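# Unload four cartons from pallet onto taped table area

## Task

Carry each of the four cartons off the pallet and set it on the table. Each must lie flat, entirely inside the blue tape outline, not on top of another carton, and with the same face up as before. The placement only counts if the cartons stay put without the robot holding them. At the end, release everything and move the tool away.

## Robot and tools

ROBOT. One UR12e-type arm with a vacuum tool of four suction cups on two air channels, a and b. The reported end_effector_position is the cup point, the middle of the four cup rims when they are not touching anything. The cups point along the cup point's own +z axis. In the cup point's axes, the cups are at x = -35 and +35 mm; channel a's pair is at y = -70 mm and channel b's pair is at y = +70 mm. Each cup is 36 mm wide. The tool body reaches 148 mm to either side along its y axis. Under vacuum the cups compress, so a held part sits up to about 12 mm nearer the tool. Joint ranges (rad): shoulder pan -3.142 to 3.142, shoulder lift -6.283 to 6.283, elbow 0.000 to 3.142, the three wrists -6.283 to 6.283. The elbow cannot fully straighten.

FRAME. All poses are in the scene frame. The origin is on the table surface under the arm base, +z is up, and +y is to the left when facing along +x. The base may be slightly tilted. At long reach the printed position can be a little off.

execute_actions(actions): a list of up to 15 actions, run one after another. Each action is a table of 1 to 15 rows, and each row lasts one control step (1/30 s). If a table is shorter than 15 rows, its last row is repeated, so every action lasts 0.5 s. A row has 9 numbers: x, y, z (metres) and qw, qx, qy, qz (quaternion, w first). Together these are an absolute pose for the cup point, not an offset. They are followed by suction_a and suction_b, each from -1 to 1. On every step the commanded pose is clipped to within 100 mm and 16 degrees of the measured pose, so a distant target can take several actions. Afterwards the arm goes no further than the last clipped pose. An action is rejected if its target is more than 0.6 m from the cup point's starting position along any of the cup point's current axes. If any action is malformed, or the first one fails that check against the last reported state, nothing in the call runs. Send the orientation you want in every row; do not copy a drifted quaternion back from a result. An empty list just returns the state and images. Motion trails commands by about 0.17 s.

move(target, speed, stop_force, blocking): target is one 9-number row, an absolute pose as above. Its suction values are applied when the move starts. The cup point follows a straight path lasting 0.5 to 10 s; a path that would run longer is cut off at 10 s. The path ignores obstacles, and at high reach the tool can overshoot or go faster than asked.
- speed: 0.002 to 0.5 m/s, default 0.25; rotation is capped at twice that value in rad/s.
- stop_force: 13 to 80 N, optional, and only allowed once the scene has run 0.2 s. It is measured along the direction to the target, in the cup point's axes at the start of the move. When it trips, the arm backs up two steps and holds. Use it at very low speed to touch down, do not rely on it during turning moves, and leave it out when lifting off something you are pressing on. The press can briefly exceed it.
- blocking=false: returns after 0.5 s while the motion continues. It cannot be combined with stop_force. Use wait(0) to check progress; other motion commands are refused until the move ends or you call stop.
The result adds a move: line. Its ending is done (at rest near target), off_target, moving, held (last step blocked by a check), fault, or contact (stop_force tripped; this ranks above held, done and off_target). It also lists limits: paced means the pose was clipped, and held means some steps were blocked. It gives the distance to target too.

wait(seconds): 0 to 10; the arm keeps its last command. stop(): brakes a running move to rest, though suction continues. zoom_image(camera, region): camera is cam_head_left, cam_head_right or cam_wrist; region is [x0, y0, x1, y1] in pixels, at most 504 by 504. read_manual(section): returns licence texts only ("licences"). finished_scene(scene): ends the current scene by its number; it cannot be undone.

SUCTION. A value of +1 is full vacuum, about 75 kPa below room pressure. Smaller values ask for a fraction of that, and 0.01 or below turns the channel off. Each channel keeps its last value. To grip, press both cups of a channel flat onto a smooth face, clear of edges, seams and holes. There is one shared pump, so a channel whose cup is open to air steals the flow and the other channel loses vacuum. suction_measured_a/b report the vacuum reached. On an airtight face they settle at most 0.17 under the command (0.27 with both channels on), and near 0 means no seal. part_present_a/b switch to 1 at 0.54 and back to 0 below 0.49. Vacuum alone can lift a resting part. To release, set the carton down on its support, switch both channels off, then back off more than 15 mm. A cup sealed on the table pins the tool until its channel is turned off.

RESULTS. The state line gives the cup point pose and its linear (m/s) and angular (rad/s) velocity. "Hand target" shows where the controller is currently driving. "pose unreachable" means the clearance check, which counts the base mount, altered or blocked the command. Step readings list positions, with HELD marking steps that were held back. Wrist force and Wrist torque are given in the cup point's axes, with force pointing from the surface into the arm. Expect an offset up to about 5.5 N and noise of about 3.4 N; each axis saturates near 100 N. "no reading" is normal at the start.

AVOID. The arm is stiff: aiming even slightly past a firm contact can trigger a fault. A fault happens when a joint reaches its load limit (N m: shoulder pan 287, shoulder lift 287, elbow 130, wrist 1-3 46.9) or when an outside force reaches 150 N. The arm then halts for 10 s and the rest of the call is dropped. MOTOR HOT appears at 70 °C, and at 85 °C an OVER-TEMPERATURE FAULT brakes the arm. Do not drop cartons, slam them down, push hard or stack them. Knocking anything off the table ends the scene. Loose objects may occasionally be nudged by outside disturbances.

CAMERAS. cam_head_left (896x504), cam_head_right (896x504) and cam_wrist (504x504, fisheye) come with calibration data; the wrist camera's pose is computed from the joint readings.

Each tool is called after "Call:" as name([rows], argument=value, ...), one row to a line, values as JSON.

## Session

Call:
execute_actions(actions=[])

Scene clock: 0.00 s.
end_effector_position=(+0.6213, +0.0270, +0.4678) suction_measured_a=0.00 part_present_a=0 suction_measured_b=0.00 part_present_b=0 end_effector_quat_wxyz=(+0.003, +0.690, +0.724, +0.007) end_effector_velocity=(+0.000, +0.001, -0.000) end_effector_angular_velocity=(-0.000, +0.000, +0.001)
Joint positions: [-0.279 -1.701  1.856 -1.724 -1.571 -1.852]
Joint velocities: [ 0.001  0.001 -0.     0.    -0.     0.   ]
Motor temperatures (°C, as the motors report them): [30 29 31 34 34 33]
Wrist force (N, on the end effector, along its own x y z axes, offset not removed): no reading
Wrist torque (N m, same axes, about the end effector's origin, offset not removed): no reading
Hand target: +0.621, +0.027, +0.468; +0.003, +0.690, +0.724, +0.007
camera_calibration (this result's frames):
cam_wrist: T_world_to_cam=[[-0.998642, -0.0483989, 0.0192711, 0.618423], [-0.0266618, 0.792651, 0.609092, -0.243233], [-0.0447547, 0.607751, -0.792866, 0.522997], [0, 0, 0, 1]] pos_world=[0.634505, -0.0951225, 0.5509]

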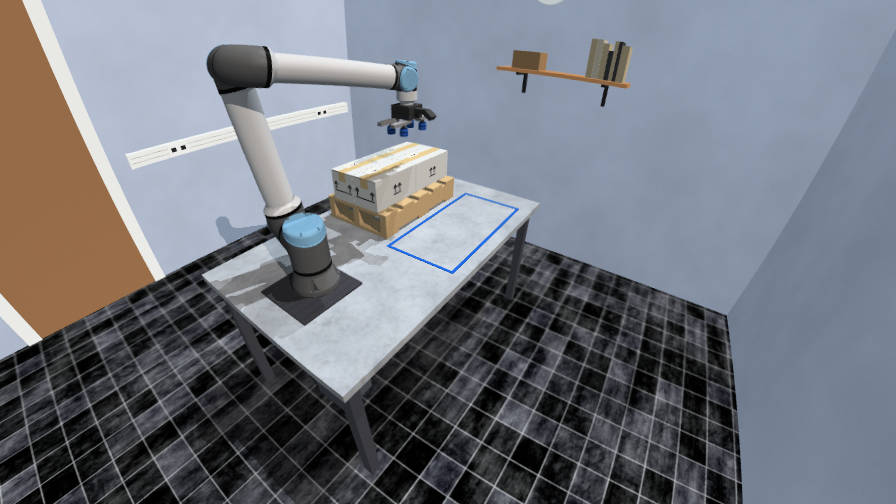

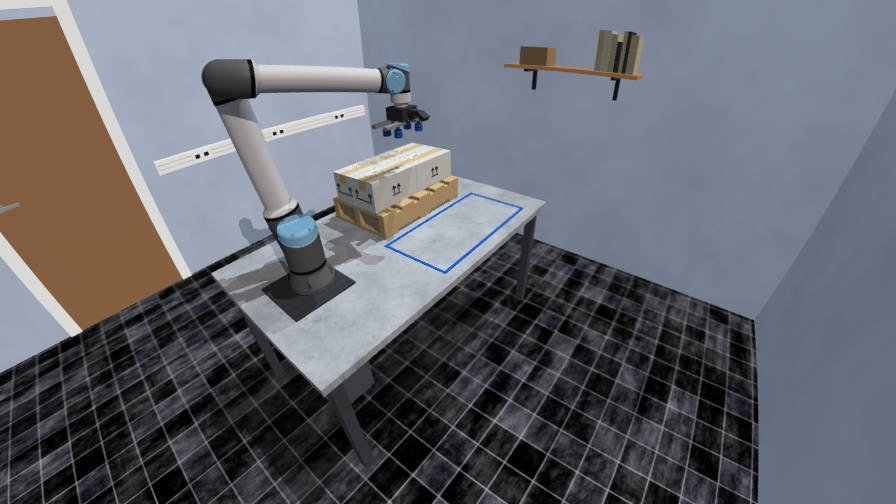

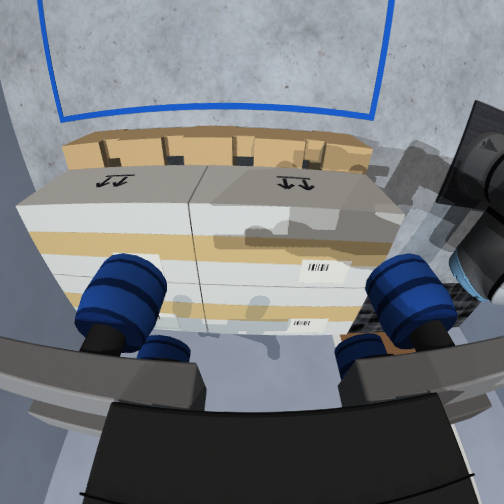

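Call:
move(target=[0.553,0.121,0.30,0,0.7071,0.7071,0,0,0], speed=0.3)

Call:
move(target=[0.553,0.121,0.22,0,0.7071,0.7071,0,1,1], speed=0.015, stop_force=15)

Call:
move(target=[0.553,0.121,0.32,0,0.7071,0.7071,0,1,1], speed=0.1)

Call:
move(target=[0.545,-0.30,0.32,0,0.7071,0.7071,0,1,1])

Call:
move(target=[0.545,-0.30,0.19,0,0.7071,0.7071,0,1,1], speed=0.15)

Scene clock: 8.97 s.
end_effector_position=(+0.5527, +0.1208, +0.3002) suction_measured_a=0.00 part_present_a=0 suction_measured_b=0.00 part_present_b=0 end_effector_quat_wxyz=(+0.000, +0.707, +0.707, -0.000) end_effector_velocity=(-0.000, +0.001, -0.002) end_effector_angular_velocity=(-0.000, +0.000, -0.001)
Joint positions: [-0.136 -1.71   2.169 -2.015 -1.579 -1.661]
Joint velocities: [ 0.001  0.001  0.002 -0.003 -0.     0.002]
Motor temperatures (°C, as the motors report them): [30 29 31 34 34 33]
Wrist force (N, on the end effector, along its own x y z axes, offset not removed): [2.3 -2.3 0.1]
Wrist torque (N m, same axes, about the end effector's origin, offset not removed): [-0.65 0.10 0.00]
Hand target: +0.553, +0.121, +0.300; +0.000, +0.707, +0.707, -0.000
Off the commanded pose: 0.000 m, 0 deg.
move: done
camera_calibration (this result's frames):
cam_wrist: T_world_to_cam=[[-0.999472, -0.000247688, 0.0324877, 0.548378], [0.0194495, 0.796421, 0.604429, -0.241899], [-0.0260236, 0.604742, -0.795996, 0.32099], [0, 0, 0, 1]] pos_world=[0.561146, -0.00132684, 0.383903]

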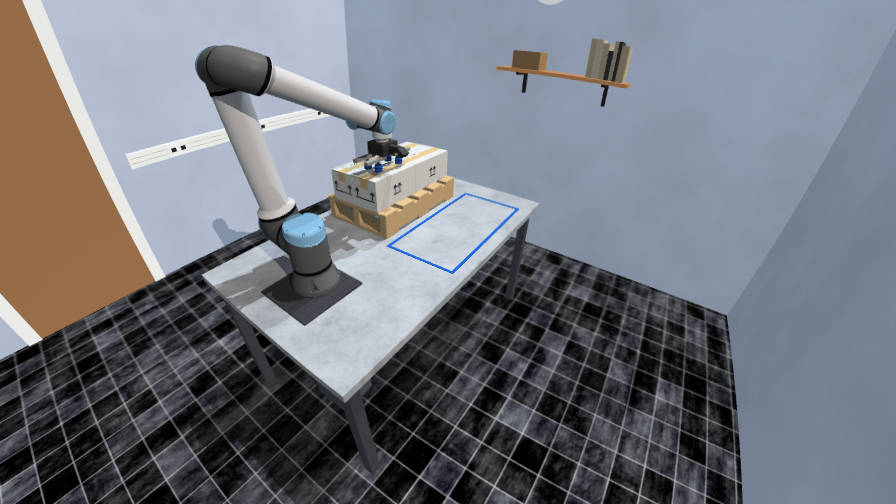

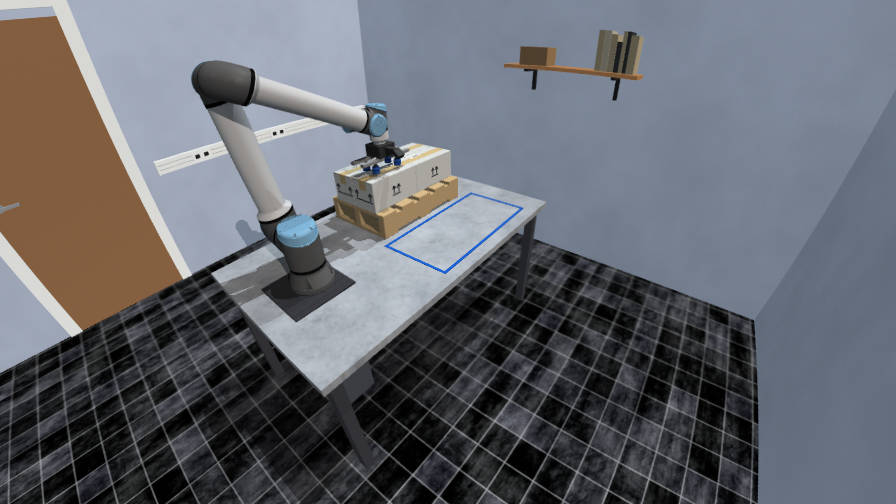

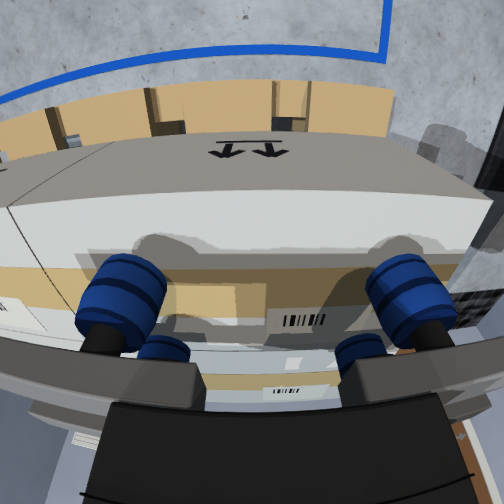

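Scene clock: 11.63 s.
end_effector_position=(+0.5529, +0.1209, +0.2658) suction_measured_a=0.83 part_present_a=1 suction_measured_b=0.83 part_present_b=1 end_effector_quat_wxyz=(+0.000, +0.707, +0.707, +0.000) end_effector_velocity=(-0.001, +0.000, +0.002) end_effector_angular_velocity=(+0.000, +0.002, +0.001)
Joint positions: [-0.136 -1.678  2.21  -2.089 -1.578 -1.661]
Joint velocities: [ 0.001 -0.002 -0.003  0.008  0.    -0.   ]
Motor temperatures (°C, as the motors report them): [30 29 31 34 34 33]
Wrist force (N, on the end effector, along its own x y z axes, offset not removed): [1.5 -2.2 -48.3]
Wrist torque (N m, same axes, about the end effector's origin, offset not removed): [4.76 -0.11 -0.85]
Hand target: +0.553, +0.121, +0.266; +0.000, +0.707, +0.707, -0.000
Off the commanded pose: 0.046 m, 0 deg.
move: contact
camera_calibration (this result's frames):
cam_wrist: T_world_to_cam=[[-0.999485, -0.000279991, 0.0320891, 0.549817], [0.0191854, 0.796359, 0.60452, -0.22103], [-0.0257237, 0.604824, -0.795943, 0.293358], [0, 0, 0, 1]] pos_world=[0.561321, -0.00125658, 0.34947]

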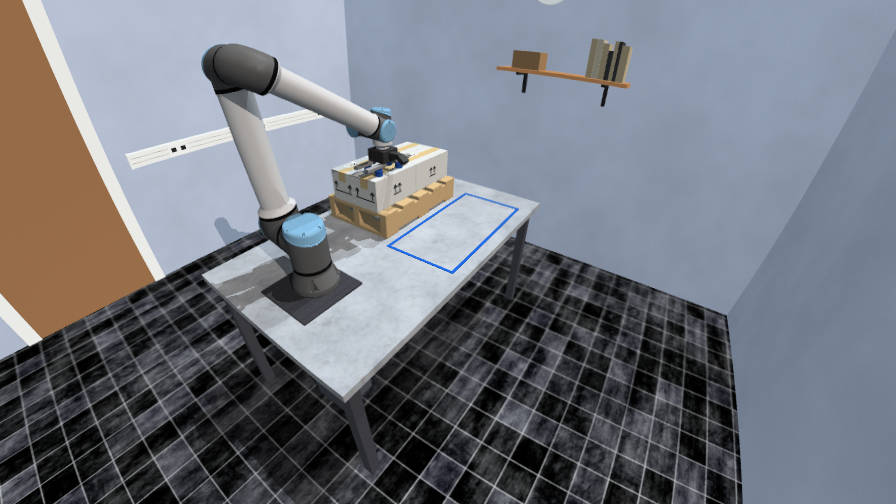

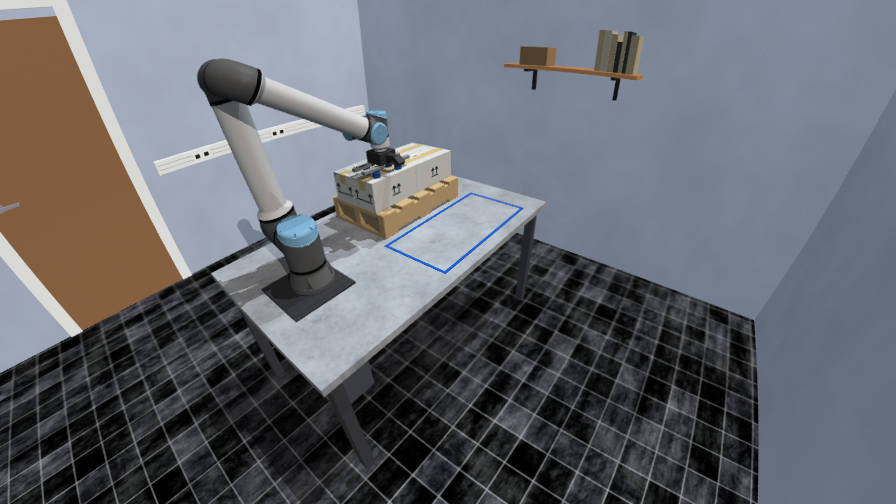

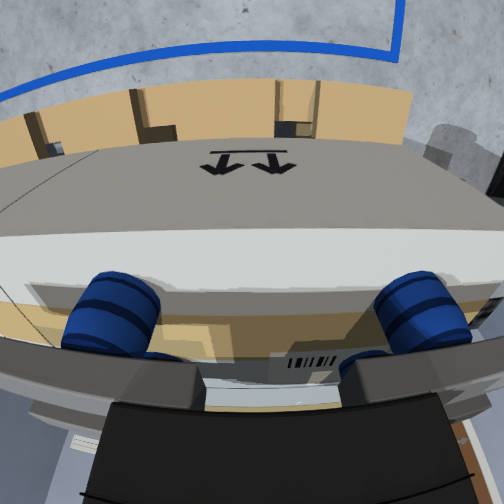

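Scene clock: 12.60 s.
end_effector_position=(+0.5531, +0.1210, +0.3198) suction_measured_a=0.84 part_present_a=1 suction_measured_b=0.84 part_present_b=1 end_effector_quat_wxyz=(-0.000, +0.707, +0.707, -0.000) end_effector_velocity=(+0.000, -0.000, +0.002) end_effector_angular_velocity=(-0.000, -0.000, -0.001)
Joint positions: [-0.136 -1.725  2.143 -1.975 -1.578 -1.66 ]
Joint velocities: [-0.001 -0.001 -0.002  0.004 -0.     0.   ]
Motor temperatures (°C, as the motors report them): [30 29 31 34 34 33]
Wrist force (N, on the end effector, along its own x y z axes, offset not removed): [2.3 -2.4 20.0]
Wrist torque (N m, same axes, about the end effector's origin, offset not removed): [-1.12 0.04 -0.09]
Hand target: +0.553, +0.121, +0.320; +0.000, +0.707, +0.707, +0.000
Off the commanded pose: 0.000 m, 0 deg.
move: done
camera_calibration (this result's frames):
cam_wrist: T_world_to_cam=[[-0.99947, -0.000189696, 0.0325476, 0.548058], [0.0195398, 0.796237, 0.604669, -0.254024], [-0.0260303, 0.604984, -0.795812, 0.336446], [0, 0, 0, 1]] pos_world=[0.561489, -0.00117706, 0.40351]

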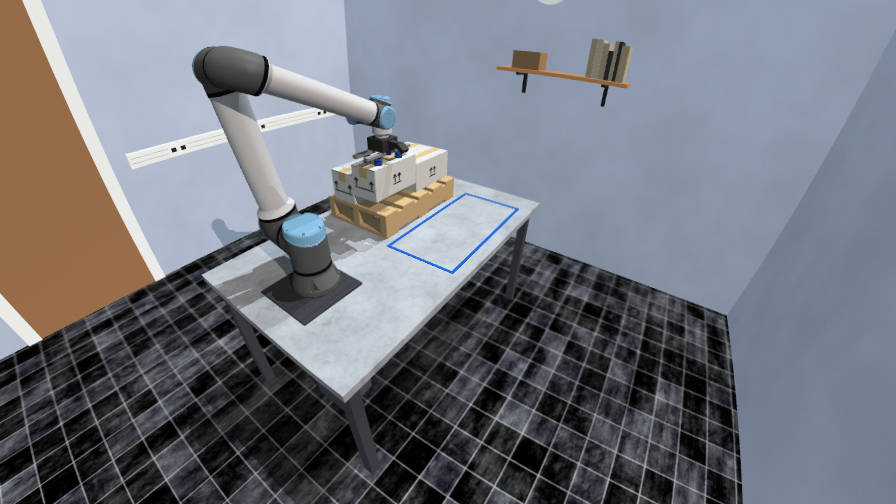

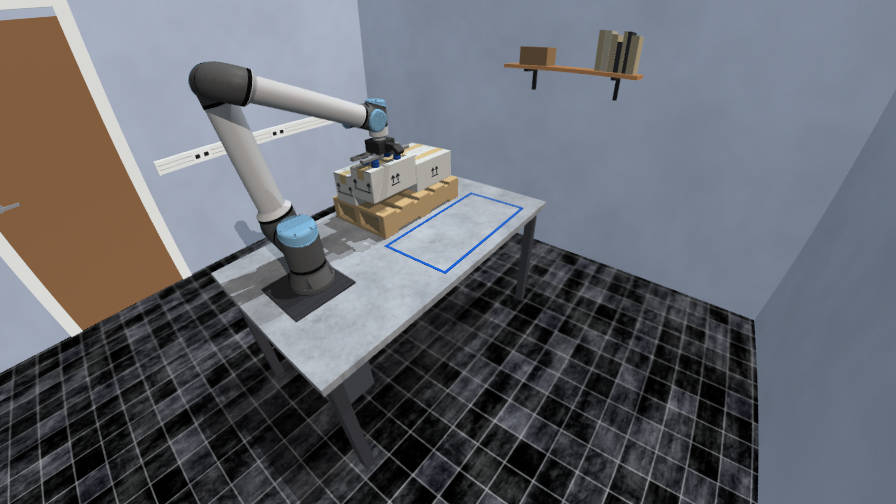

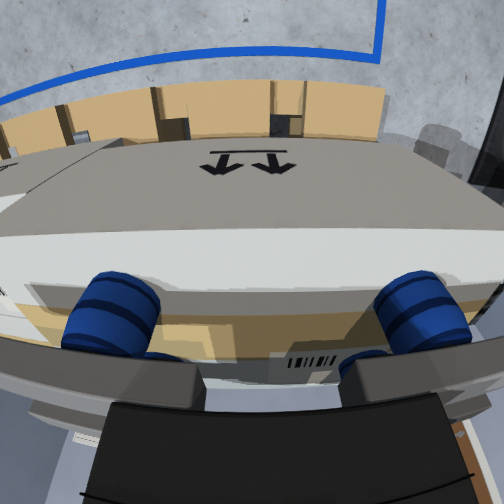

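Scene clock: 14.83 s.
end_effector_position=(+0.5457, -0.2997, +0.3200) suction_measured_a=0.84 part_present_a=1 suction_measured_b=0.84 part_present_b=1 end_effector_quat_wxyz=(-0.000, +0.707, +0.707, +0.001) end_effector_velocity=(-0.000, -0.002, +0.000) end_effector_angular_velocity=(-0.000, -0.001, -0.001)
Joint positions: [-0.818 -1.63   2.057 -1.99  -1.585 -2.343]
Joint velocities: [-0.003  0.001 -0.001 -0.     0.    -0.002]
Motor temperatures (°C, as the motors report them): [30 29 31 34 34 33]
Wrist force (N, on the end effector, along its own x y z axes, offset not removed): [-0.7 0.9 20.7]
Wrist torque (N m, same axes, about the end effector's origin, offset not removed): [-0.64 0.42 -0.06]
Hand target: +0.546, -0.300, +0.320; -0.000, +0.707, +0.707, +0.001
Off the commanded pose: 0.001 m, 0 deg.
move: done
camera_calibration (this result's frames):
cam_wrist: T_world_to_cam=[[-0.999477, -0.00026842, 0.0323463, 0.540627], [0.0193951, 0.795311, 0.605892, 0.0803958], [-0.025888, 0.606202, -0.794889, 0.590829], [0, 0, 0, 1]] pos_world=[0.554081, -0.421956, 0.403445]

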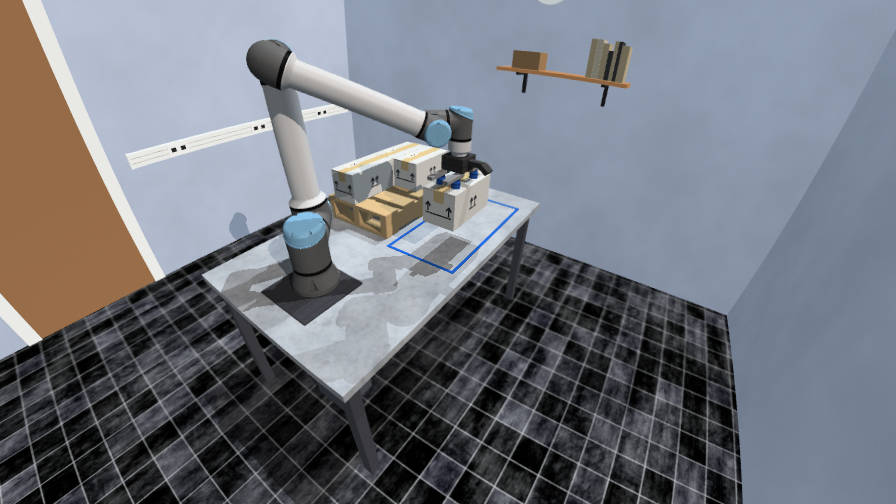

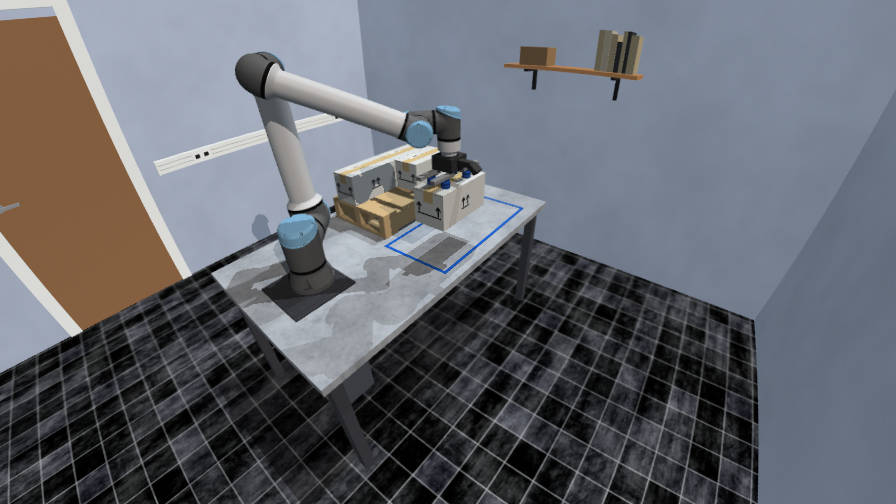

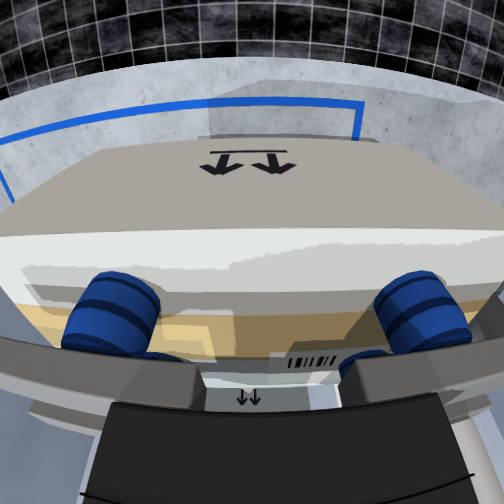

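Scene clock: 16.17 s.
end_effector_position=(+0.5449, -0.2999, +0.1902) suction_measured_a=0.84 part_present_a=1 suction_measured_b=0.84 part_present_b=1 end_effector_quat_wxyz=(+0.000, +0.707, +0.707, +0.000) end_effector_velocity=(+0.000, +0.001, -0.003) end_effector_angular_velocity=(+0.002, +0.002, +0.001)
Joint positions: [-0.822 -1.501  2.196 -2.259 -1.586 -2.347]
Joint velocities: [ 0.001  0.004  0.002 -0.004  0.     0.   ]
Motor temperatures (°C, as the motors report them): [30 29 31 34 34 33]
Wrist force (N, on the end effector, along its own x y z axes, offset not removed): [2.5 -3.3 21.0]
Wrist torque (N m, same axes, about the end effector's origin, offset not removed): [-1.08 0.11 -0.06]
Hand target: +0.545, -0.300, +0.190; -0.000, +0.707, +0.707, +0.000
Off the commanded pose: 0.000 m, 0 deg.
move: done
camera_calibration (this result's frames):
cam_wrist: T_world_to_cam=[[-0.999471, -0.000203895, 0.0325235, 0.544038], [0.019514, 0.796237, 0.60467, 0.159678], [-0.0260197, 0.604985, -0.795811, 0.487667], [0, 0, 0, 1]] pos_world=[0.553323, -0.422062, 0.273845]

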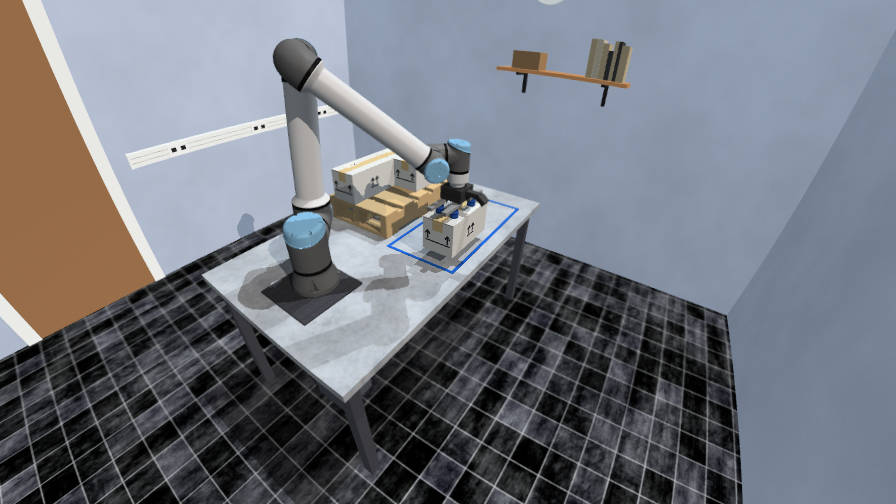

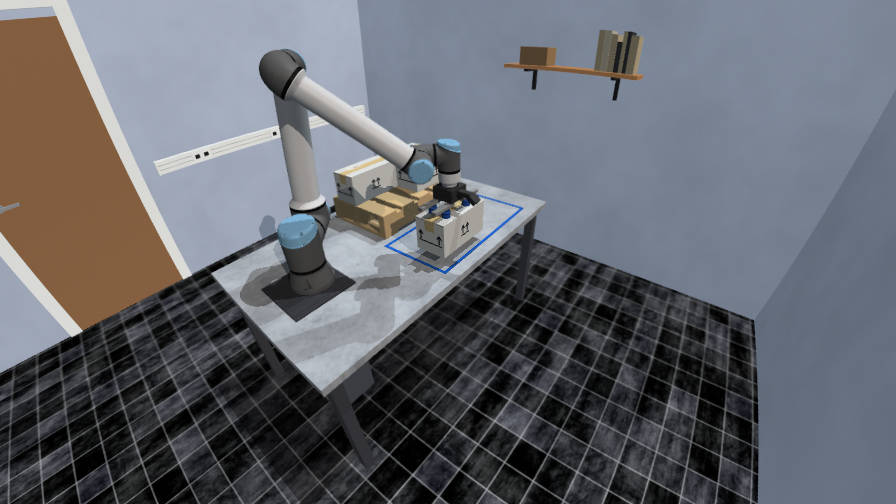

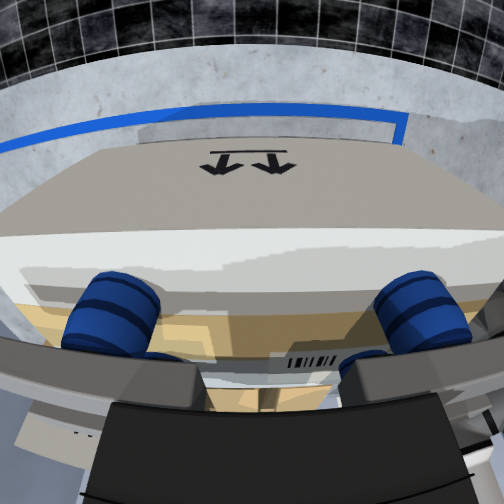

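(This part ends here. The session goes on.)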